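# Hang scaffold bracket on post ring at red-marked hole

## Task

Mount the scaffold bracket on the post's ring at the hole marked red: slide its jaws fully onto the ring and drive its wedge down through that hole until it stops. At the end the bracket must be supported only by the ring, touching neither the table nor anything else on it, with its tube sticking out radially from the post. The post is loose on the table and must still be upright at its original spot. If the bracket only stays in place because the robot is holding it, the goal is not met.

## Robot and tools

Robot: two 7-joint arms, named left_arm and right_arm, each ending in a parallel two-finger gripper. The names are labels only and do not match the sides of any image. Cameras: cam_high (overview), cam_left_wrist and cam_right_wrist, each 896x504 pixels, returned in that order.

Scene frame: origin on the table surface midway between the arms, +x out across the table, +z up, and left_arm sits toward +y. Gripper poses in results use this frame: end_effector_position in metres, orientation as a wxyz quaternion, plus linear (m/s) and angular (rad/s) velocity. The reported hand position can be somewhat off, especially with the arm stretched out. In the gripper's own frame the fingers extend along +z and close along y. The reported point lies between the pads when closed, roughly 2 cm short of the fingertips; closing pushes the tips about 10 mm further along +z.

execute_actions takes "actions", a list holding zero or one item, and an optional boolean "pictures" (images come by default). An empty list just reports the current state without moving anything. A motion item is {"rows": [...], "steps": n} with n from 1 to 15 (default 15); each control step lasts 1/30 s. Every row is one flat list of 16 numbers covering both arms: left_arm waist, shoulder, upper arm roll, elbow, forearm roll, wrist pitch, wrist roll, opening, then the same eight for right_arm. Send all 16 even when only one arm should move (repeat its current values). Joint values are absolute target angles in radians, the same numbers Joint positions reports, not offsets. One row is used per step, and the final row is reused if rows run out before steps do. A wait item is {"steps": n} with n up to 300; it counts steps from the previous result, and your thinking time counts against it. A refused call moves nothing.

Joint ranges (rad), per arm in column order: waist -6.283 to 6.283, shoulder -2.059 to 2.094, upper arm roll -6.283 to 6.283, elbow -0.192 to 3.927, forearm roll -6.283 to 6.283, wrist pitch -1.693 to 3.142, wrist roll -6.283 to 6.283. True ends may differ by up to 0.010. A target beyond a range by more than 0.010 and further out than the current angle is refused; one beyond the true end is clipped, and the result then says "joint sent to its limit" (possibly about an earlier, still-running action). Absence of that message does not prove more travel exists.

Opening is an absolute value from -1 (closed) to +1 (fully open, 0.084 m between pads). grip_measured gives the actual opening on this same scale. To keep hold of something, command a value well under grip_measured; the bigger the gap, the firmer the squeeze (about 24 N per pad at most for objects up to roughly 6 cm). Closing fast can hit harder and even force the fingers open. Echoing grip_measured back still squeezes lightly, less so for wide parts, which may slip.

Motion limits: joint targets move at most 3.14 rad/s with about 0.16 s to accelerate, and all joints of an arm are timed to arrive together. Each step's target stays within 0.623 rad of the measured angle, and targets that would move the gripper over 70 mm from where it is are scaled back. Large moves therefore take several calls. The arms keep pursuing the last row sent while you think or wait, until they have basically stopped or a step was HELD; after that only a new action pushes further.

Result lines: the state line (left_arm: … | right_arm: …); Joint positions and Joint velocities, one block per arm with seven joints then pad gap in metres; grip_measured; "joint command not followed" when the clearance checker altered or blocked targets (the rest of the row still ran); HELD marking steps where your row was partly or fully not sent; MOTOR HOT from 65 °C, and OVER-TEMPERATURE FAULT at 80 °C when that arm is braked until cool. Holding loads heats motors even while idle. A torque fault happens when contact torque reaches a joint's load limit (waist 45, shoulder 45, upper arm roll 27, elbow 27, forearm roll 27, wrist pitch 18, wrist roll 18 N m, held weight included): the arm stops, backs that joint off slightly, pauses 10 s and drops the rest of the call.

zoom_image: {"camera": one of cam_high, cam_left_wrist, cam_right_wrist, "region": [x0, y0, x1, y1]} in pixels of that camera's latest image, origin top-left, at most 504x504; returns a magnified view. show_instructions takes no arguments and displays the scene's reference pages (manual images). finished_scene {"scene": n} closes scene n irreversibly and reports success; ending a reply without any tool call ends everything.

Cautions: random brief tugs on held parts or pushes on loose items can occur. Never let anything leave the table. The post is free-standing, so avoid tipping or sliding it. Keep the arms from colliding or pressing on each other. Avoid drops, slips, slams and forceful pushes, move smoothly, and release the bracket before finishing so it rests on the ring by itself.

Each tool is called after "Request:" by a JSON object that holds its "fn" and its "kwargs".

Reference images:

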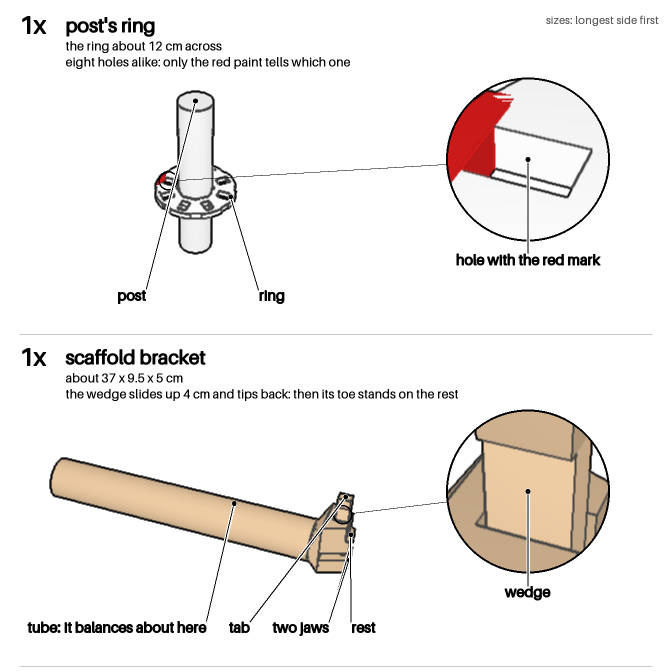

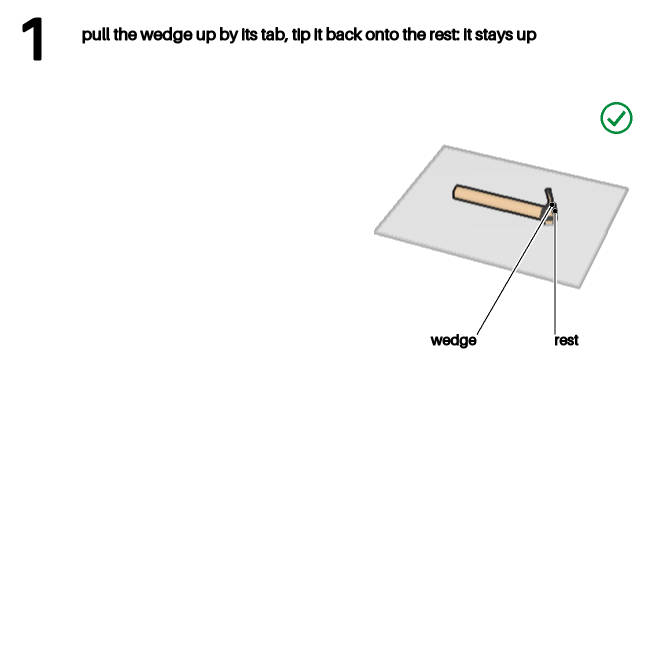

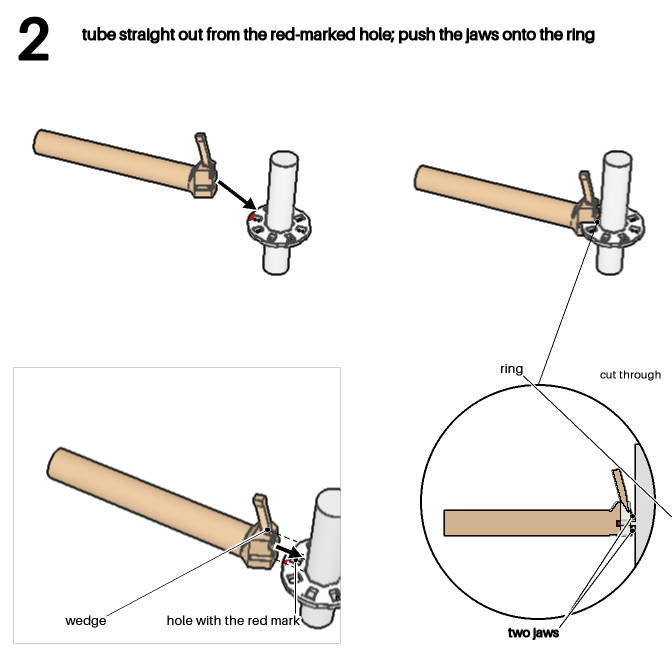

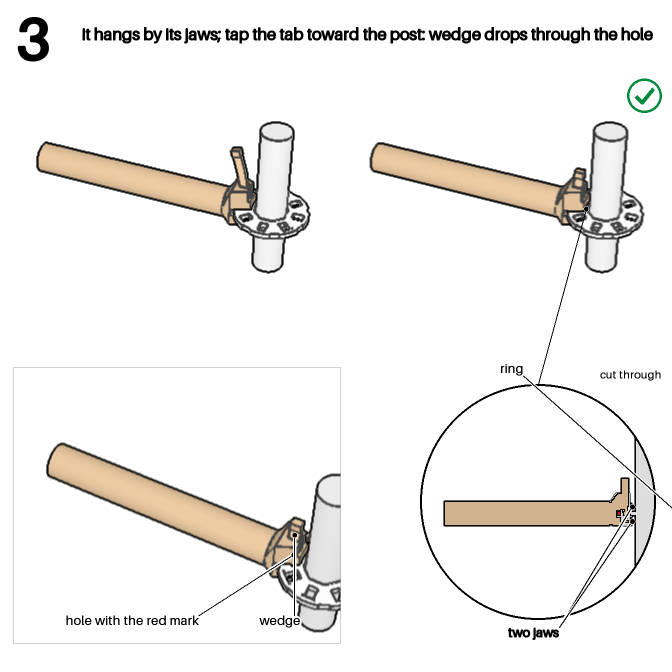

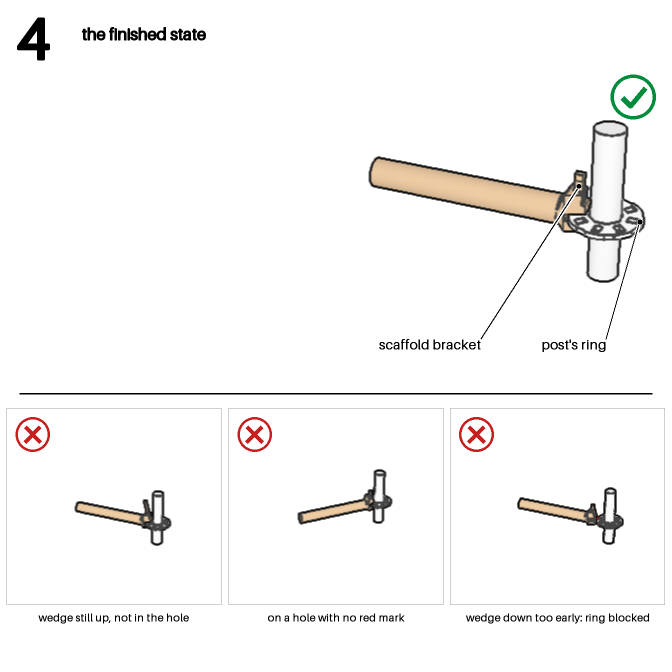

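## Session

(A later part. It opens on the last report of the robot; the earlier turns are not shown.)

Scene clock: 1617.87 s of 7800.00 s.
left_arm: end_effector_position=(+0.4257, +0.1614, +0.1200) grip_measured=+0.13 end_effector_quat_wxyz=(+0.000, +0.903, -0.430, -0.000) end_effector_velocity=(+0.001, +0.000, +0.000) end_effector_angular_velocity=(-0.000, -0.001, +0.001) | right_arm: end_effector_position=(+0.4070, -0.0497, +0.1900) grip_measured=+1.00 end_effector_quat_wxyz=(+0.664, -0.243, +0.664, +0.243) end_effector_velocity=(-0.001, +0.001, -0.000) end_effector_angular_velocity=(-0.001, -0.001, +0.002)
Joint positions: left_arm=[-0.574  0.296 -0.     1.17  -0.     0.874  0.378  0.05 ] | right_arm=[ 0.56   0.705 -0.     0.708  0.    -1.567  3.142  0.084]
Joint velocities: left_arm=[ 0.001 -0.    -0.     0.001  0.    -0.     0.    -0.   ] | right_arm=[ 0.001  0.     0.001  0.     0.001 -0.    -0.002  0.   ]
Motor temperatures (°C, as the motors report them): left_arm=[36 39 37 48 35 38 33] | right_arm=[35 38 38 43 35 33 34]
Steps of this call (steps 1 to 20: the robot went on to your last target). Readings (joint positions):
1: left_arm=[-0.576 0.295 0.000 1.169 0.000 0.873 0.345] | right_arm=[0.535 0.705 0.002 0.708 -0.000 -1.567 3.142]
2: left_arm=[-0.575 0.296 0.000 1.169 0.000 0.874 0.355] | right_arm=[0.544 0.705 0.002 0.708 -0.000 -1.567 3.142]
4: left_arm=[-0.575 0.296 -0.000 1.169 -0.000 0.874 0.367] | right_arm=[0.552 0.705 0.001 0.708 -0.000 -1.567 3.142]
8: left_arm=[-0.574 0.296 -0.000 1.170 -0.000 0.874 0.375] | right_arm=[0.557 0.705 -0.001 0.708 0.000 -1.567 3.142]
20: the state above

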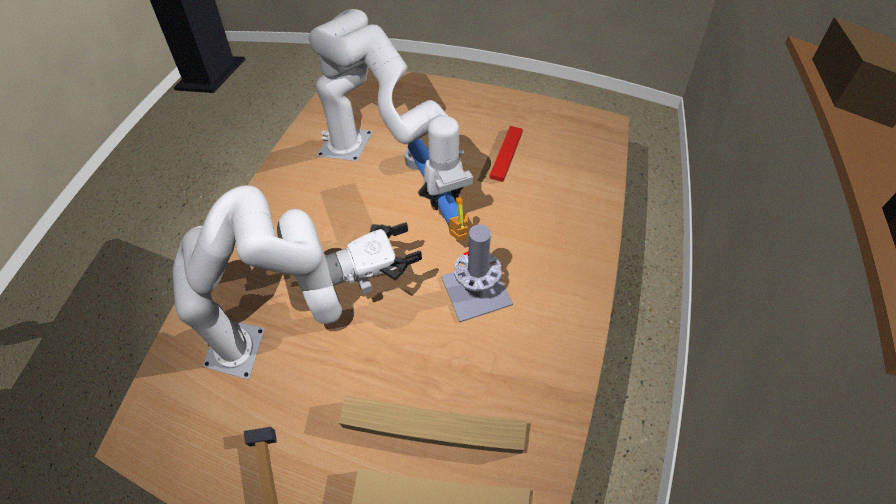

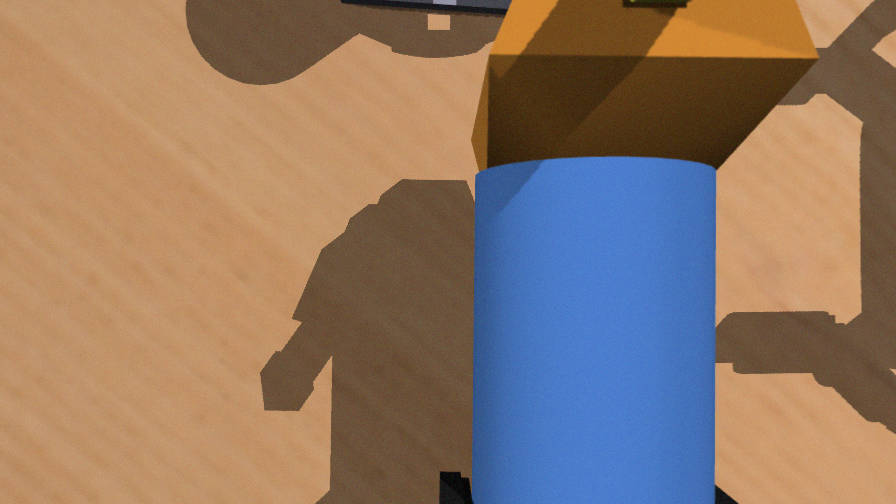

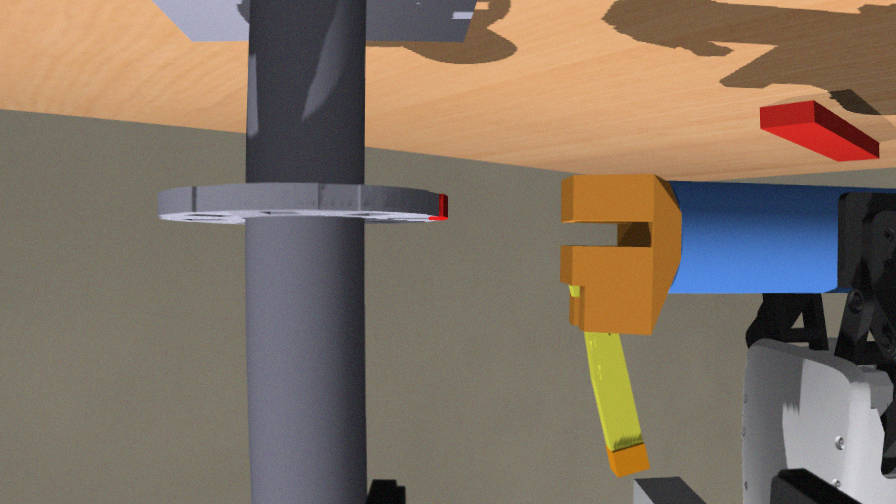

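Request:
{"fn": "execute_actions", "kwargs": {"actions": [{"rows": [[-0.5739,0.2945,0,1.1712,0,0.8767,0.3781,-1,0.555,0.707,0,0.709,0,-1.5685,3.1416,1],[-0.5739,0.2915,0,1.1737,0,0.8822,0.3781,-1,0.545,0.711,0,0.711,0,-1.571,3.1416,1],[-0.5739,0.287,0,1.1775,0,0.8905,0.3781,-1,0.533,0.7165,0,0.714,0,-1.5735,3.1416,1],[-0.5739,0.2815,0,1.182,0,0.9005,0.3781,-1,0.52,0.722,0,0.7165,0,-1.5765,3.1416,1],[-0.5739,0.2755,0,1.187,0,0.9115,0.3781,-1,0.506,0.7285,0,0.7195,0,-1.58,3.1416,1],[-0.5739,0.2695,0,1.192,0,0.9225,0.3781,-1,0.492,0.7345,0,0.7222,0,-1.583,3.1416,1],[-0.5739,0.2635,0,1.197,0,0.9335,0.3781,-1,0.478,0.741,0,0.7252,0,-1.5865,3.1416,1],[-0.5739,0.2575,0,1.202,0,0.9445,0.3781,-1,0.464,0.747,0,0.728,0,-1.59,3.1416,1],[-0.5739,0.252,0,1.2067,0,0.9547,0.3781,-1,0.45,0.753,0,0.731,0,-1.593,3.1416,1],[-0.5739,0.247,0,1.211,0,0.964,0.3781,-1,0.438,0.7585,0,0.7335,0,-1.596,3.1416,1],[-0.5739,0.243,0,1.2144,0,0.9714,0.3781,-1,0.428,0.763,0,0.7356,0,-1.598,3.1416,1],[-0.5739,0.241,0,1.2162,0,0.9752,0.3781,-1,0.422,0.7655,0,0.7368,0,-1.5995,3.1416,1],[-0.5739,0.24,0,1.217,0,0.977,0.3781,-1,0.42,0.7666,0,0.7373,0,-1.6001,3.1416,1]], "steps": 15}], "pictures": false}}

Request:
{"fn": "execute_actions", "kwargs": {"actions": [{"rows": [[-0.5752,0.2422,0,1.2202,0,0.978,0.3768,-1,0.42,0.7666,0,0.7373,0,-1.6001,3.1416,1],[-0.5792,0.2487,0,1.2296,0,0.9808,0.3728,-1,0.42,0.7666,0,0.7373,0,-1.6001,3.1416,1],[-0.5856,0.2593,0,1.2448,0,0.9855,0.3664,-1,0.42,0.7666,0,0.7373,0,-1.6001,3.1416,1],[-0.5941,0.2734,0,1.2651,0,0.9917,0.3579,-1,0.42,0.7666,0,0.7373,0,-1.6001,3.1416,1],[-0.6044,0.2905,0,1.2898,0,0.9992,0.3476,-1,0.42,0.7666,0,0.7373,0,-1.6001,3.1416,1],[-0.616,0.3099,0,1.3176,0,1.0077,0.336,-1,0.42,0.7666,0,0.7373,0,-1.6001,3.1416,1],[-0.6285,0.3305,0,1.3473,0,1.0168,0.3235,-1,0.42,0.7666,0,0.7373,0,-1.6001,3.1416,1],[-0.6413,0.3517,0,1.3778,0,1.0261,0.3107,-1,0.42,0.7666,0,0.7373,0,-1.6001,3.1416,1],[-0.6538,0.3723,0,1.4075,0,1.0352,0.2982,-1,0.42,0.7666,0,0.7373,0,-1.6001,3.1416,1],[-0.6654,0.3917,0,1.4353,0,1.0437,0.2866,-1,0.42,0.7666,0,0.7373,0,-1.6001,3.1416,1],[-0.6757,0.4088,0,1.46,0,1.0512,0.2763,-1,0.42,0.7666,0,0.7373,0,-1.6001,3.1416,1],[-0.6842,0.4229,0,1.4803,0,1.0574,0.2678,-1,0.42,0.7666,0,0.7373,0,-1.6001,3.1416,1],[-0.6906,0.4335,0,1.4955,0,1.0621,0.2614,-1,0.42,0.7666,0,0.7373,0,-1.6001,3.1416,1],[-0.6946,0.44,0,1.5049,0,1.0649,0.2574,-1,0.42,0.7666,0,0.7373,0,-1.6001,3.1416,1],[-0.6959,0.4422,0,1.5081,0,1.0659,0.2561,-1,0.42,0.7666,0,0.7373,0,-1.6001,3.1416,1]], "steps": 15}], "pictures": false}}

Request:
{"fn": "execute_actions", "kwargs": {"actions": [{"steps": 20}]}}

Scene clock: 1725.53 s of 7800.00 s.
left_arm: end_effector_position=(+0.4266, +0.1609, +0.1588) grip_measured=+0.13 end_effector_quat_wxyz=(+0.000, +0.903, -0.430, +0.002) end_effector_velocity=(-0.003, +0.001, +0.036) end_effector_angular_velocity=(+0.002, +0.004, -0.000) | right_arm: end_effector_position=(+0.4507, -0.1091, +0.1739) grip_measured=+1.00 end_effector_quat_wxyz=(+0.678, -0.199, +0.679, +0.198) end_effector_velocity=(+0.039, -0.063, -0.016) end_effector_angular_velocity=(-0.000, -0.001, -0.132)
Joint positions: left_arm=[-0.574  0.243 -0.     1.215  0.     0.968  0.378  0.05 ] | right_arm=[ 0.43   0.762 -0.002  0.735  0.    -1.597  3.142  0.084]
Joint velocities: left_arm=[-0.    -0.051 -0.001  0.042 -0.     0.098 -0.    -0.   ] | right_arm=[-0.133  0.059  0.002  0.027 -0.    -0.033 -0.002  0.   ]
Motor temperatures (°C, as the motors report them): left_arm=[36 39 37 49 35 39 33] | right_arm=[35 38 38 43 35 33 34]
Steps of this call (steps 1 to 15: the robot went on to your last target; steps 16 to 90: nothing new was sent; then 104.17 s passed at rest; steps 91 to 105: all 15 steps of this action). Readings (joint positions):
91: left_arm=[-0.574 0.296 -0.000 1.170 -0.000 0.874 0.378] | right_arm=[0.560 0.705 0.000 0.708 -0.000 -1.567 3.142]
92: left_arm=[-0.574 0.296 0.000 1.170 -0.000 0.875 0.378] | right_arm=[0.559 0.705 0.000 0.708 -0.000 -1.568 3.142]
94: left_arm=[-0.574 0.293 0.000 1.172 -0.000 0.881 0.378] | right_arm=[0.550 0.709 0.001 0.711 -0.000 -1.570 3.142]
98: left_arm=[-0.574 0.276 0.000 1.186 0.000 0.912 0.378] | right_arm=[0.507 0.728 -0.000 0.719 0.000 -1.580 3.142]
105: the state above

Scene clock: 1726.03 s of 7800.00 s.
left_arm: end_effector_position=(+0.4389, +0.0834, +0.1606) grip_measured=+0.13 end_effector_quat_wxyz=(+0.001, +0.902, -0.432, +0.000) end_effector_velocity=(+0.001, -0.191, -0.013) end_effector_angular_velocity=(-0.004, +0.014, -0.035) | right_arm: end_effector_position=(+0.4530, -0.1127, +0.1731) grip_measured=+1.00 end_effector_quat_wxyz=(+0.679, -0.196, +0.679, +0.196) end_effector_velocity=(+0.000, -0.001, +0.000) end_effector_angular_velocity=(+0.000, -0.000, -0.002)
Joint positions: left_arm=[-0.678  0.41  -0.003  1.461 -0.     1.05   0.277  0.05 ] | right_arm=[ 0.42   0.766  0.     0.737 -0.    -1.6    3.142  0.084]
Joint velocities: left_arm=[-0.249  0.393 -0.02   0.55  -0.003  0.166 -0.231  0.   ] | right_arm=[-0.001 -0.    -0.     0.     0.    -0.     0.    -0.   ]
Motor temperatures (°C, as the motors report them): left_arm=[36 39 37 49 35 39 33] | right_arm=[35 38 38 43 35 33 34]
Steps of this call (steps 1 to 15: all 15 steps of this action). Readings (joint positions):
1: left_arm=[-0.574 0.242 -0.000 1.216 0.000 0.971 0.378] | right_arm=[0.426 0.764 -0.002 0.735 0.000 -1.598 3.142]
2: left_arm=[-0.574 0.242 0.000 1.217 0.000 0.973 0.378] | right_arm=[0.424 0.765 -0.001 0.736 0.000 -1.599 3.142]
4: left_arm=[-0.578 0.248 0.001 1.225 0.000 0.979 0.374] | right_arm=[0.423 0.765 0.000 0.737 -0.000 -1.600 3.142]
8: left_arm=[-0.602 0.290 0.002 1.286 0.000 0.999 0.348] | right_arm=[0.421 0.766 0.001 0.737 -0.000 -1.600 3.142]
15: the state above

Scene clock: 1726.70 s of 7800.00 s.
left_arm: end_effector_position=(+0.4413, +0.0713, +0.1600) grip_measured=+0.13 end_effector_quat_wxyz=(-0.000, +0.903, -0.429, -0.000) end_effector_velocity=(+0.004, +0.003, +0.001) end_effector_angular_velocity=(+0.001, -0.003, +0.008) | right_arm: end_effector_position=(+0.4531, -0.1128, +0.1730) grip_measured=+1.00 end_effector_quat_wxyz=(+0.679, -0.196, +0.679, +0.196) end_effector_velocity=(-0.000, +0.000, -0.000) end_effector_angular_velocity=(-0.000, +0.000, +0.001)
Joint positions: left_arm=[-0.696  0.442  0.     1.508  0.     1.066  0.256  0.05 ] | right_arm=[ 0.42   0.767  0.     0.737 -0.    -1.6    3.142  0.084]
Joint velocities: left_arm=[ 0.003  0.     0.005  0.002  0.    -0.001 -0.    -0.   ] | right_arm=[ 0.     0.     0.    -0.    -0.001  0.    -0.    -0.   ]
Motor temperatures (°C, as the motors report them): left_arm=[36 39 37 49 35 39 33] | right_arm=[35 38 38 43 35 33 34]
Steps of this call (steps 1 to 20: the robot went on to your last target). Readings (joint positions):
1: left_arm=[-0.685 0.421 -0.004 1.477 -0.000 1.055 0.270] | right_arm=[0.420 0.767 0.000 0.737 -0.000 -1.600 3.142]
2: left_arm=[-0.690 0.429 -0.004 1.487 -0.001 1.058 0.266] | right_arm=[0.420 0.767 0.000 0.737 -0.000 -1.600 3.142]
4: left_arm=[-0.694 0.436 -0.003 1.498 -0.000 1.063 0.261] | right_arm=[0.420 0.767 0.000 0.737 -0.000 -1.600 3.142]
8: left_arm=[-0.694 0.440 0.002 1.505 0.000 1.065 0.257] | right_arm=[0.420 0.767 0.000 0.737 -0.000 -1.600 3.142]
20: the state above

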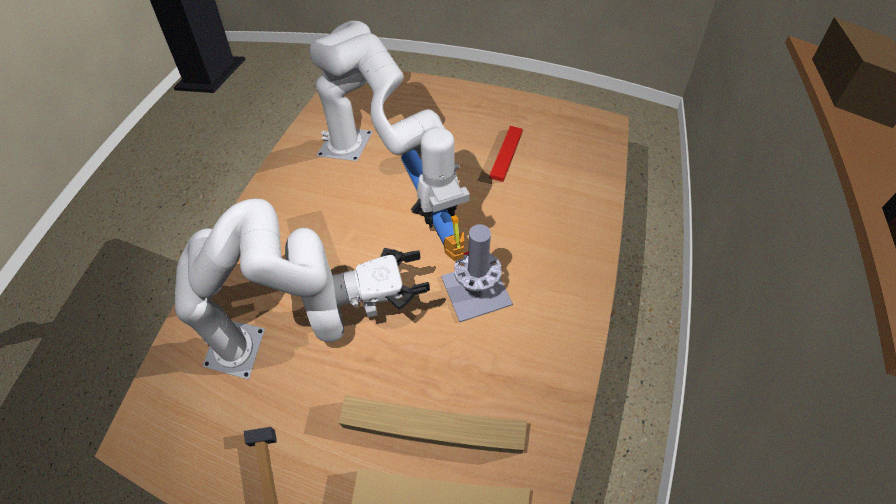

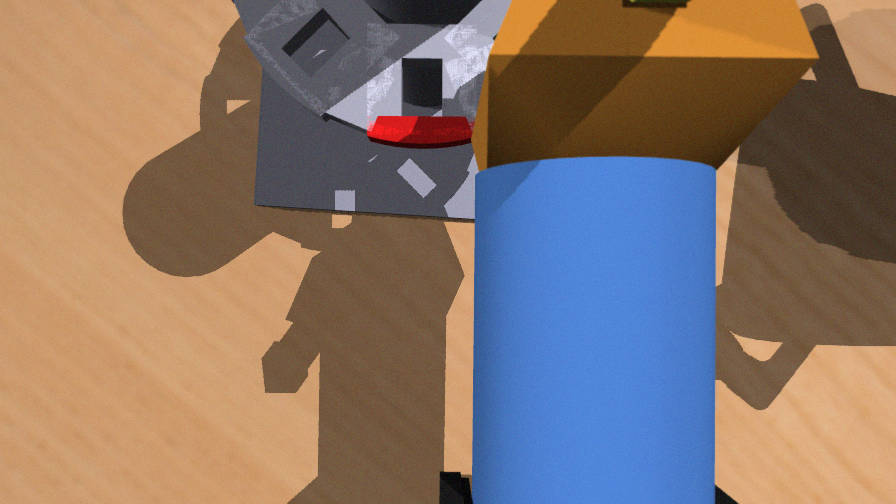

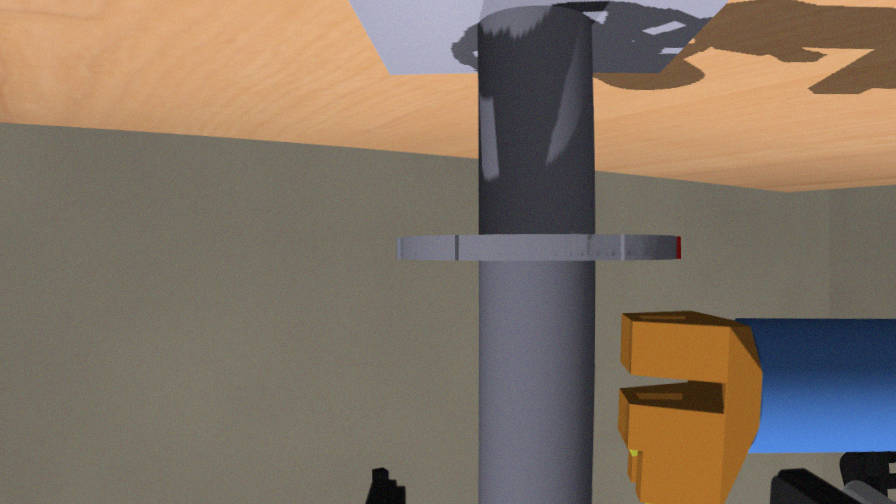

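Request:
{"fn": "zoom_image", "kwargs": {"camera": "cam_left_wrist", "region": [330, 0, 510, 170]}}

Region (330, 0, 510, 170) of cam_left_wrist's 896x504 image, scaled by 2.800, with more detail than that image has.

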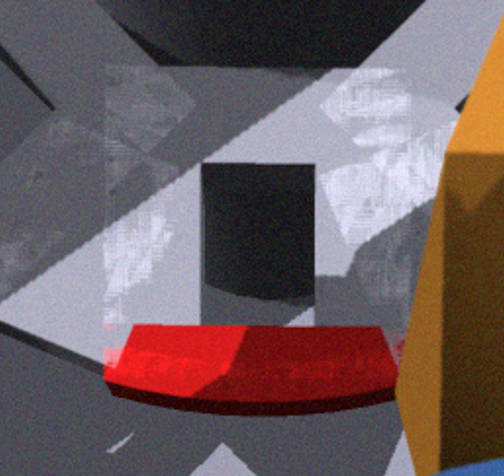

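Request:
{"fn": "execute_actions", "kwargs": {"actions": [{"rows": [[-0.695,0.4411,0,1.5064,0,1.0654,0.257,-1,0.42,0.7666,0,0.7373,0,-1.6001,3.1416,1],[-0.6923,0.4378,0,1.5015,0,1.0638,0.2597,-1,0.42,0.7666,0,0.7373,0,-1.6001,3.1416,1],[-0.6879,0.4324,0,1.4936,0,1.0612,0.2641,-1,0.42,0.7666,0,0.7373,0,-1.6001,3.1416,1],[-0.6821,0.4252,0,1.483,0,1.0578,0.2699,-1,0.42,0.7666,0,0.7373,0,-1.6001,3.1416,1],[-0.6751,0.4166,0,1.4702,0,1.0536,0.2769,-1,0.42,0.7666,0,0.7373,0,-1.6001,3.1416,1],[-0.6671,0.4068,0,1.4557,0,1.0489,0.2849,-1,0.42,0.7666,0,0.7373,0,-1.6001,3.1416,1],[-0.6586,0.3963,0,1.4402,0,1.0439,0.2934,-1,0.42,0.7666,0,0.7373,0,-1.6001,3.1416,1],[-0.6499,0.3855,0,1.4244,0,1.0388,0.3021,-1,0.42,0.7666,0,0.7373,0,-1.6001,3.1416,1],[-0.6414,0.375,0,1.4089,0,1.0338,0.3106,-1,0.42,0.7666,0,0.7373,0,-1.6001,3.1416,1],[-0.6334,0.3653,0,1.3944,0,1.0291,0.3186,-1,0.42,0.7666,0,0.7373,0,-1.6001,3.1416,1],[-0.6264,0.3566,0,1.3816,0,1.0249,0.3256,-1,0.42,0.7666,0,0.7373,0,-1.6001,3.1416,1],[-0.6206,0.3494,0,1.371,0,1.0215,0.3314,-1,0.42,0.7666,0,0.7373,0,-1.6001,3.1416,1],[-0.6162,0.344,0,1.3631,0,1.0189,0.3358,-1,0.42,0.7666,0,0.7373,0,-1.6001,3.1416,1],[-0.6135,0.3407,0,1.3582,0,1.0173,0.3385,-1,0.42,0.7666,0,0.7373,0,-1.6001,3.1416,1],[-0.6126,0.3396,0,1.3565,0,1.0168,0.3394,-1,0.42,0.7666,0,0.7373,0,-1.6001,3.1416,1]], "steps": 15}], "pictures": false}}

Request:
{"fn": "execute_actions", "kwargs": {"actions": [{"rows": [[-0.6126,0.3396,0,1.3565,0,1.0168,0.3394,-1,0.423,0.7666,0,0.7373,0,-1.6001,3.1416,1],[-0.6126,0.3396,0,1.3565,0,1.0168,0.3394,-1,0.43,0.7666,0,0.7373,0,-1.6001,3.1416,1],[-0.6126,0.3406,0,1.3555,0,1.0149,0.3394,-1,0.44,0.7666,0,0.7373,0,-1.6001,3.1416,1],[-0.6126,0.3436,0,1.3525,0,1.0089,0.3394,-1,0.452,0.7666,0,0.7373,0,-1.6001,3.1416,1],[-0.6126,0.3485,0,1.3477,0,0.9992,0.3394,-1,0.465,0.7666,0,0.7373,0,-1.6001,3.1416,1],[-0.6126,0.3545,0,1.3418,0,0.9873,0.3394,-1,0.478,0.7666,0,0.7373,0,-1.6001,3.1416,1],[-0.6126,0.3615,0,1.3352,0,0.9737,0.3394,-1,0.491,0.7666,0,0.7373,0,-1.6001,3.1416,1],[-0.6126,0.369,0,1.3283,0,0.9593,0.3394,-1,0.504,0.7666,0,0.7373,0,-1.6001,3.1416,1],[-0.6126,0.3765,0,1.3217,0,0.9452,0.3394,-1,0.517,0.7666,0,0.7373,0,-1.6001,3.1416,1],[-0.6126,0.384,0,1.3153,0,0.9313,0.3394,-1,0.53,0.7666,0,0.7373,0,-1.6001,3.1416,1],[-0.6126,0.391,0,1.3096,0,0.9186,0.3394,-1,0.541,0.7666,0,0.7373,0,-1.6001,3.1416,1],[-0.6126,0.397,0,1.3048,0,0.9078,0.3394,-1,0.55,0.7666,0,0.7373,0,-1.6001,3.1416,1],[-0.6126,0.402,0,1.3009,0,0.8989,0.3394,-1,0.556,0.7666,0,0.7373,0,-1.6001,3.1416,1],[-0.6126,0.405,0,1.2986,0,0.8936,0.3394,-1,0.559,0.7666,0,0.7373,0,-1.6001,3.1416,1],[-0.6126,0.4063,0,1.2977,0,0.8914,0.3394,-1,0.56,0.7666,0,0.7373,0,-1.6001,3.1416,1]], "steps": 15}], "pictures": false}}

Request:
{"fn": "execute_actions", "kwargs": {"actions": [{"steps": 25}]}}

Scene clock: 1786.37 s of 7800.00 s.
left_arm: end_effector_position=(+0.4437, +0.1218, +0.1603) grip_measured=+0.13 end_effector_quat_wxyz=(-0.001, +0.904, -0.427, -0.000) end_effector_velocity=(-0.002, +0.104, -0.002) end_effector_angular_velocity=(+0.005, +0.003, +0.013) | right_arm: end_effector_position=(+0.4531, -0.1128, +0.1730) grip_measured=+1.00 end_effector_quat_wxyz=(+0.679, -0.196, +0.679, +0.196) end_effector_velocity=(-0.000, +0.000, +0.000) end_effector_angular_velocity=(+0.002, +0.000, +0.000)
Joint positions: left_arm=[-0.623  0.354  0.003  1.379  0.     1.025  0.327  0.05 ] | right_arm=[ 0.42   0.767  0.     0.737  0.    -1.6    3.142  0.084]
Joint velocities: left_arm=[ 0.149 -0.179  0.006 -0.265  0.001 -0.082  0.142 -0.   ] | right_arm=[ 0.001 -0.    -0.     0.     0.    -0.     0.002 -0.   ]
Motor temperatures (°C, as the motors report them): left_arm=[36 40 37 50 35 39 33] | right_arm=[35 38 38 43 35 33 34]
Steps of this call (steps 1 to 15: the robot went on to your last target; steps 16 to 90: nothing new was sent; then 56.17 s passed at rest; steps 91 to 105: all 15 steps of this action). Readings (joint positions):
91: left_arm=[-0.696 0.442 -0.000 1.508 -0.000 1.066 0.256] | right_arm=[0.420 0.767 -0.000 0.737 -0.000 -1.600 3.142]
92: left_arm=[-0.696 0.442 -0.000 1.508 -0.000 1.066 0.256] | right_arm=[0.420 0.767 -0.000 0.737 -0.000 -1.600 3.142]
94: left_arm=[-0.693 0.439 -0.001 1.503 -0.000 1.064 0.259] | right_arm=[0.420 0.767 0.000 0.737 0.000 -1.600 3.142]
98: left_arm=[-0.675 0.416 -0.002 1.469 -0.000 1.053 0.278] | right_arm=[0.420 0.767 -0.000 0.737 0.000 -1.600 3.142]
105: the state above

Scene clock: 1786.87 s of 7800.00 s.
left_arm: end_effector_position=(+0.4412, +0.1284, +0.1163) grip_measured=+0.13 end_effector_quat_wxyz=(-0.000, +0.903, -0.429, -0.003) end_effector_velocity=(-0.009, +0.007, -0.120) end_effector_angular_velocity=(+0.016, +0.026, +0.003) | right_arm: end_effector_position=(+0.4122, -0.0561, +0.1730) grip_measured=+1.00 end_effector_quat_wxyz=(+0.666, -0.238, +0.666, +0.238) end_effector_velocity=(-0.078, +0.094, -0.000) end_effector_angular_velocity=(+0.003, +0.003, +0.219)
Joint positions: left_arm=[-0.613  0.396  0.     1.306  0.     0.915  0.339  0.05 ] | right_arm=[ 0.544  0.767  0.001  0.737 -0.    -1.6    3.142  0.084]
Joint velocities: left_arm=[ 0.003  0.158  0.    -0.131  0.001 -0.259  0.    -0.   ] | right_arm=[ 0.212 -0.     0.006 -0.001 -0.002 -0.     0.     0.   ]
Motor temperatures (°C, as the motors report them): left_arm=[36 40 37 50 35 39 33] | right_arm=[35 38 38 43 35 33 34]
Steps of this call (steps 1 to 15: all 15 steps of this action). Readings (joint positions):
1: left_arm=[-0.619 0.349 0.003 1.371 0.000 1.022 0.331] | right_arm=[0.420 0.767 -0.000 0.737 0.000 -1.600 3.142]
2: left_arm=[-0.616 0.346 0.003 1.366 0.000 1.021 0.334] | right_arm=[0.421 0.767 -0.000 0.737 0.000 -1.600 3.142]
4: left_arm=[-0.614 0.343 0.001 1.361 0.000 1.018 0.337] | right_arm=[0.427 0.767 -0.001 0.737 0.000 -1.600 3.142]
8: left_arm=[-0.614 0.350 -0.002 1.349 -0.000 0.995 0.339] | right_arm=[0.464 0.767 -0.000 0.737 0.000 -1.600 3.142]
15: the state above

Scene clock: 1787.70 s of 7800.00 s.
left_arm: end_effector_position=(+0.4420, +0.1277, +0.1090) grip_measured=+0.13 end_effector_quat_wxyz=(-0.000, +0.903, -0.430, +0.000) end_effector_velocity=(+0.000, +0.000, -0.000) end_effector_angular_velocity=(+0.001, +0.001, +0.001) | right_arm: end_effector_position=(+0.4069, -0.0496, +0.1730) grip_measured=+1.00 end_effector_quat_wxyz=(+0.664, -0.243, +0.664, +0.243) end_effector_velocity=(+0.001, -0.001, -0.000) end_effector_angular_velocity=(-0.002, -0.001, -0.002)
Joint positions: left_arm=[-0.613  0.406  0.     1.298  0.     0.891  0.339  0.05 ] | right_arm=[ 0.56   0.767 -0.     0.737  0.    -1.6    3.142  0.084]
Joint velocities: left_arm=[ 0.     0.001  0.     0.     0.     0.001 -0.     0.   ] | right_arm=[-0.002  0.001 -0.    -0.    -0.    -0.    -0.002  0.   ]
Motor temperatures (°C, as the motors report them): left_arm=[36 40 37 50 35 39 33] | right_arm=[35 38 38 43 35 33 34]
Steps of this call (steps 1 to 25: the robot went on to your last target). Readings (joint positions):
1: left_arm=[-0.613 0.400 0.000 1.302 0.000 0.908 0.339] | right_arm=[0.550 0.767 0.002 0.737 -0.000 -1.600 3.142]
2: left_arm=[-0.613 0.403 0.000 1.300 0.000 0.903 0.339] | right_arm=[0.553 0.767 0.001 0.737 -0.000 -1.600 3.142]
4: left_arm=[-0.613 0.405 -0.000 1.298 -0.000 0.897 0.339] | right_arm=[0.557 0.767 0.000 0.737 -0.000 -1.600 3.142]
8: left_arm=[-0.613 0.405 -0.000 1.300 -0.000 0.892 0.339] | right_arm=[0.559 0.767 -0.001 0.737 0.000 -1.600 3.142]
25: the state above

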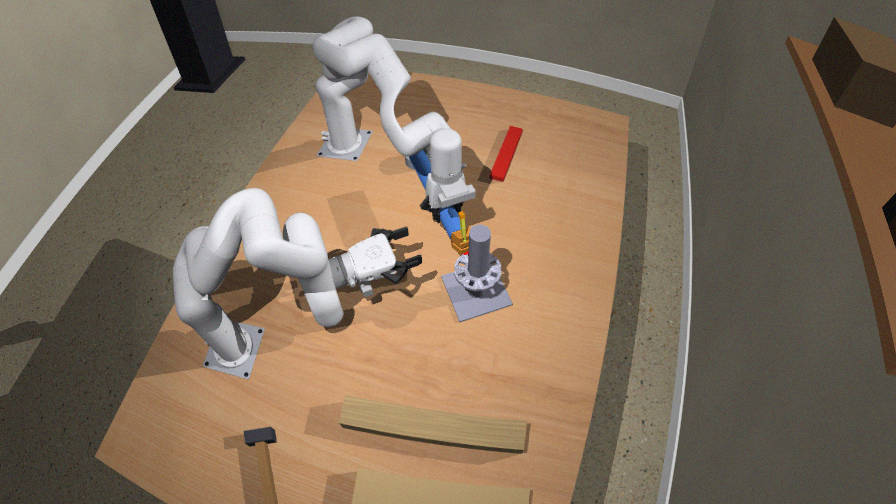

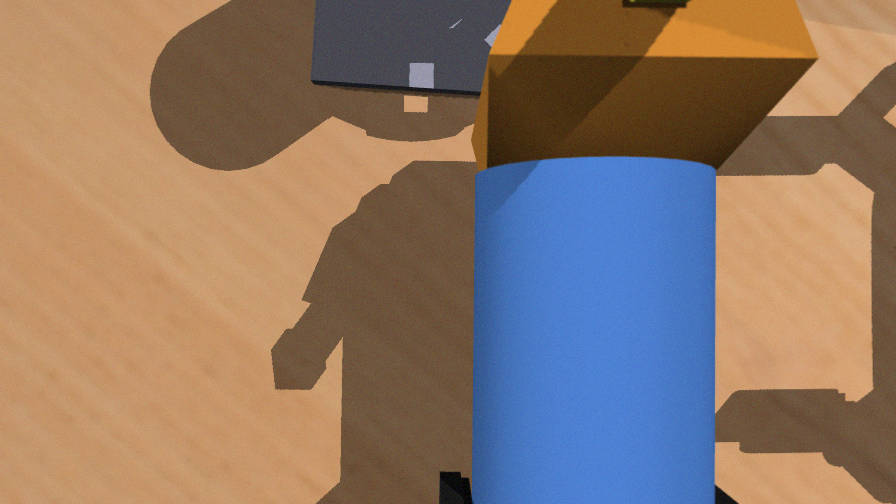

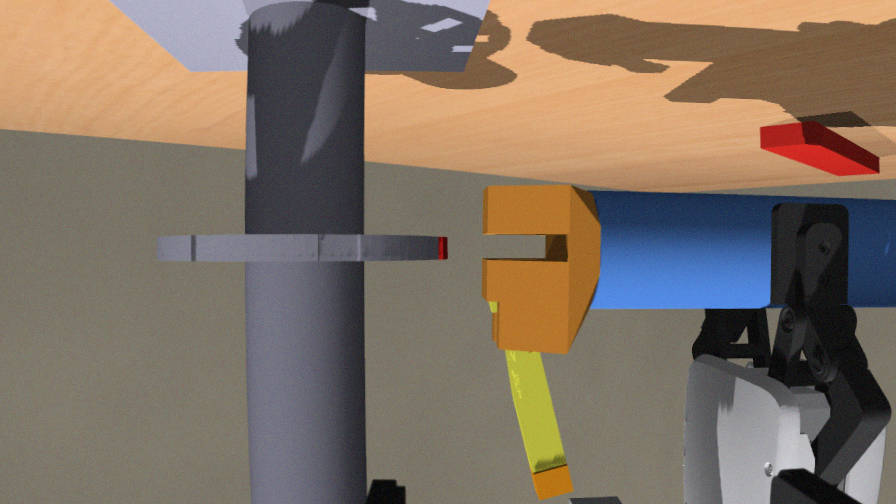

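Request:
{"fn": "execute_actions", "kwargs": {"actions": []}}

Scene clock: 1824.00 s of 7800.00 s.
left_arm: end_effector_position=(+0.4420, +0.1277, +0.1090) grip_measured=+0.13 end_effector_quat_wxyz=(-0.000, +0.903, -0.430, +0.000) end_effector_velocity=(-0.001, +0.000, -0.001) end_effector_angular_velocity=(+0.001, +0.001, +0.001) | right_arm: end_effector_position=(+0.4068, -0.0496, +0.1730) grip_measured=+1.00 end_effector_quat_wxyz=(+0.664, -0.243, +0.664, +0.243) end_effector_velocity=(+0.000, -0.000, +0.000) end_effector_angular_velocity=(+0.001, +0.000, -0.000)
Joint positions: left_arm=[-0.613  0.406 -0.     1.298 -0.     0.891  0.339  0.05 ] | right_arm=[ 0.56   0.767  0.     0.737 -0.    -1.6    3.142  0.084]
Joint velocities: left_arm=[ 0.    -0.    -0.    -0.002  0.    -0.    -0.001  0.   ] | right_arm=[-0.001 -0.     0.    -0.    -0.    -0.     0.001 -0.   ]
Motor temperatures (°C, as the motors report them): left_arm=[36 40 37 50 35 39 33] | right_arm=[35 38 38 42 35 33 34]
Steps of this call (steps 1 to 15: the robot went on to your last target; steps 16 to 90: nothing new was sent; then 33.30 s passed at rest). Readings (joint positions):
1: left_arm=[-0.613 0.406 0.000 1.298 0.000 0.891 0.339] | right_arm=[0.560 0.767 -0.000 0.737 0.000 -1.600 3.142]
2: left_arm=[-0.613 0.406 0.000 1.298 0.000 0.891 0.339] | right_arm=[0.560 0.767 -0.000 0.737 0.000 -1.600 3.142]
4: left_arm=[-0.613 0.406 0.000 1.298 -0.000 0.891 0.339] | right_arm=[0.560 0.767 -0.000 0.737 0.000 -1.600 3.142]
8: left_arm=[-0.613 0.406 -0.000 1.298 -0.000 0.891 0.339] | right_arm=[0.560 0.767 -0.000 0.737 0.000 -1.600 3.142]
90: the state above
All arms were judged still, so your last target was given up. Only a new action makes them travel on or press farther. Fingers that are still opening or closing keep moving.

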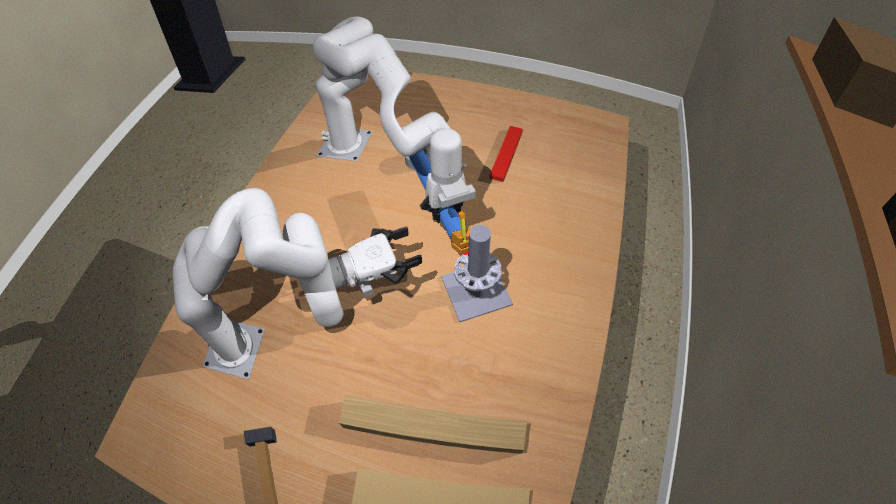

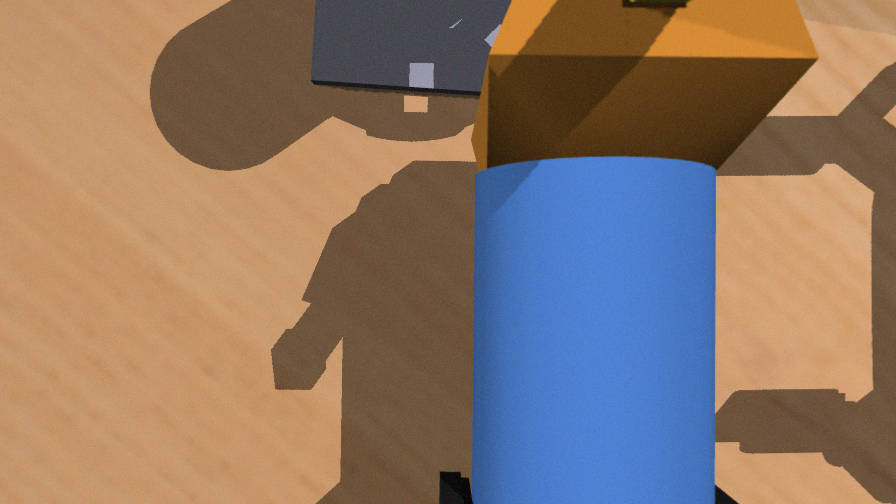

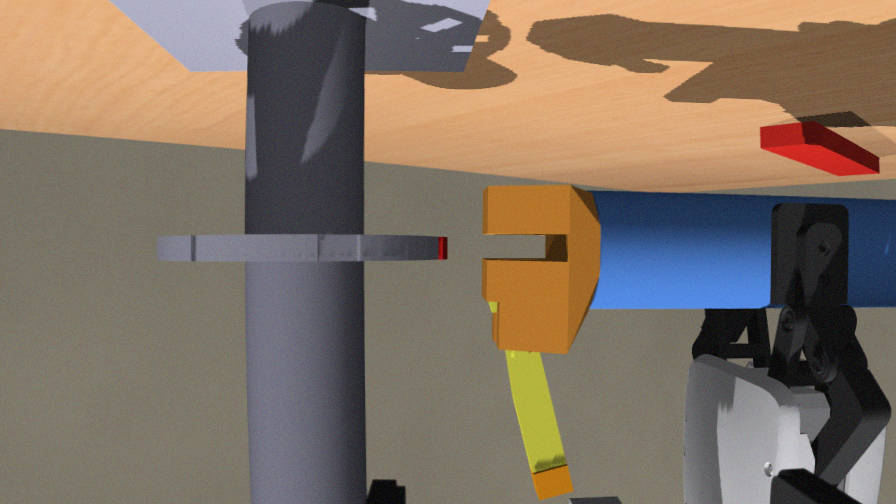

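Request:
{"fn": "execute_actions", "kwargs": {"actions": [{"rows": [[-0.6134,0.4101,0,1.3035,0,0.8934,0.3386,-1,0.56,0.7666,0,0.7373,0,-1.6001,3.1416,1],[-0.6142,0.4139,0,1.3093,0,0.8954,0.3378,-1,0.56,0.7666,0,0.7373,0,-1.6001,3.1416,1],[-0.6150,0.4176,0,1.3151,0,0.8975,0.3370,-1,0.56,0.7666,0,0.7373,0,-1.6001,3.1416,1],[-0.6158,0.4214,0,1.3209,0,0.8995,0.3362,-1,0.56,0.7666,0,0.7373,0,-1.6001,3.1416,1],[-0.6166,0.4252,0,1.3267,0,0.9015,0.3354,-1,0.56,0.7666,0,0.7373,0,-1.6001,3.1416,1],[-0.6174,0.4290,0,1.3325,0,0.9035,0.3346,-1,0.56,0.7666,0,0.7373,0,-1.6001,3.1416,1],[-0.6182,0.4327,0,1.3382,0,0.9055,0.3338,-1,0.56,0.7666,0,0.7373,0,-1.6001,3.1416,1],[-0.6190,0.4365,0,1.3440,0,0.9075,0.3330,-1,0.56,0.7666,0,0.7373,0,-1.6001,3.1416,1],[-0.6198,0.4403,0,1.3498,0,0.9095,0.3322,-1,0.56,0.7666,0,0.7373,0,-1.6001,3.1416,1],[-0.6206,0.4441,0,1.3556,0,0.9115,0.3314,-1,0.56,0.7666,0,0.7373,0,-1.6001,3.1416,1]], "steps": 15}]}}

Request:
{"fn": "zoom_image", "kwargs": {"camera": "cam_right_wrist", "region": [380, 190, 580, 302]}}

Scene clock: 1843.90 s of 7800.00 s.
left_arm: end_effector_position=(+0.4497, +0.1176, +0.1090) grip_measured=+0.13 end_effector_quat_wxyz=(+0.000, +0.903, -0.430, +0.000) end_effector_velocity=(+0.003, -0.001, -0.002) end_effector_angular_velocity=(+0.005, +0.006, +0.004) | right_arm: end_effector_position=(+0.4068, -0.0496, +0.1730) grip_measured=+1.00 end_effector_quat_wxyz=(+0.664, -0.243, +0.664, +0.243) end_effector_velocity=(+0.000, -0.000, +0.000) end_effector_angular_velocity=(-0.000, -0.000, -0.001)
Joint positions: left_arm=[-0.62   0.443 -0.     1.353 -0.     0.91   0.332  0.05 ] | right_arm=[ 0.56   0.767 -0.     0.737  0.    -1.6    3.142  0.084]
Joint velocities: left_arm=[-0.002  0.017  0.002  0.022  0.001  0.013 -0.004 -0.   ] | right_arm=[ 0.    -0.     0.     0.     0.002 -0.    -0.     0.   ]
Motor temperatures (°C, as the motors report them): left_arm=[36 40 37 50 35 39 33] | right_arm=[35 38 38 42 35 33 34]
Steps of this call (steps 1 to 90: nothing new was sent; then 16.40 s passed at rest; steps 91 to 105: all 15 steps of this action). Readings (joint positions):
91: left_arm=[-0.613 0.406 0.000 1.298 0.000 0.891 0.339] | right_arm=[0.560 0.767 0.000 0.737 0.000 -1.600 3.142]
92: left_arm=[-0.613 0.407 0.000 1.299 0.000 0.892 0.339] | right_arm=[0.560 0.767 -0.000 0.737 0.000 -1.600 3.142]
94: left_arm=[-0.614 0.412 0.000 1.306 0.000 0.895 0.338] | right_arm=[0.560 0.767 0.000 0.737 -0.000 -1.600 3.142]
98: left_arm=[-0.617 0.425 -0.000 1.327 -0.000 0.901 0.335] | right_arm=[0.560 0.767 -0.000 0.737 -0.000 -1.600 3.142]
105: the state above

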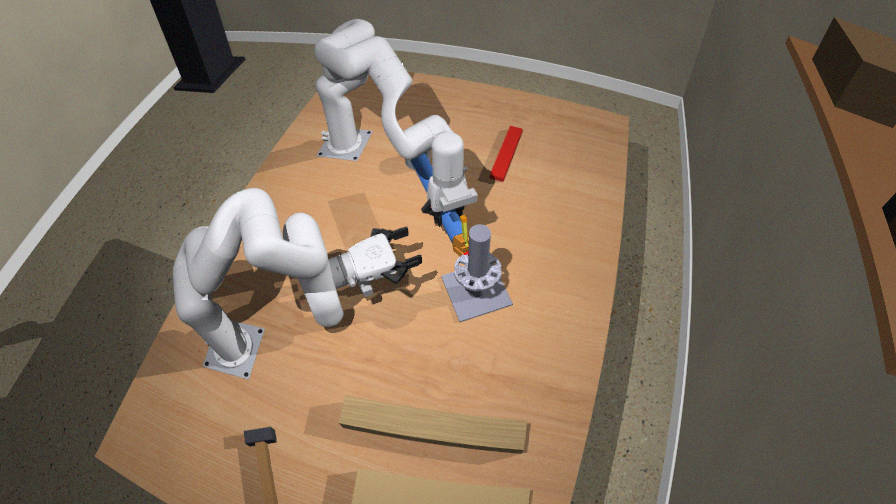

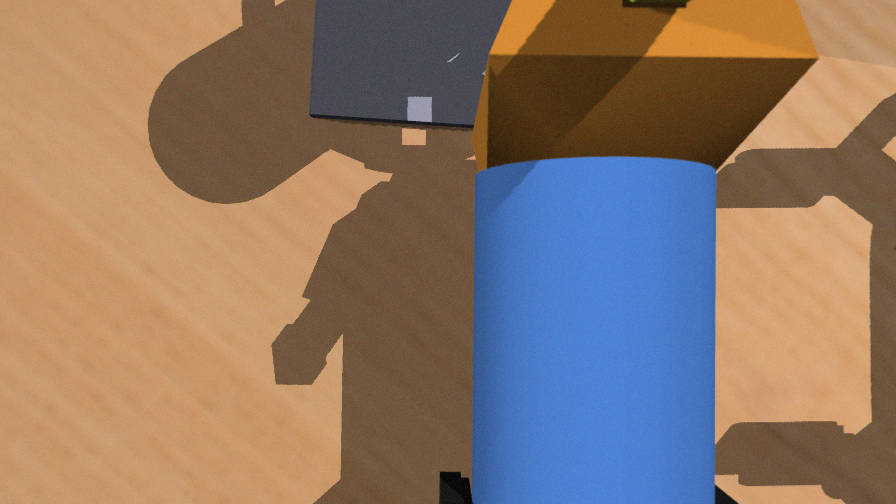

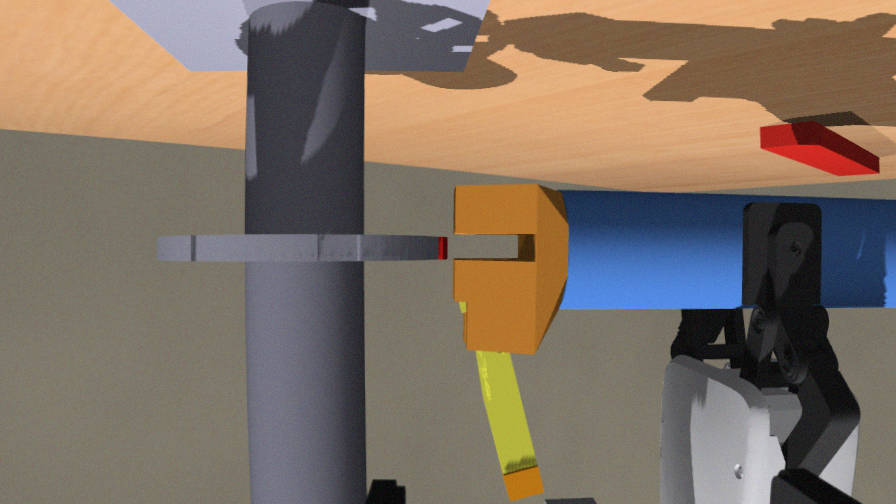

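Region (380, 190, 580, 302) of cam_right_wrist's 896x504 image, scaled by 2.520, with more detail than that image has; it fills the top 282 rows of this view, and the rest is white.

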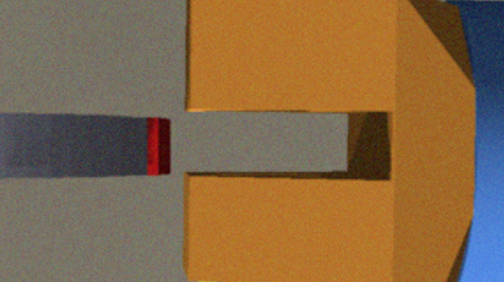

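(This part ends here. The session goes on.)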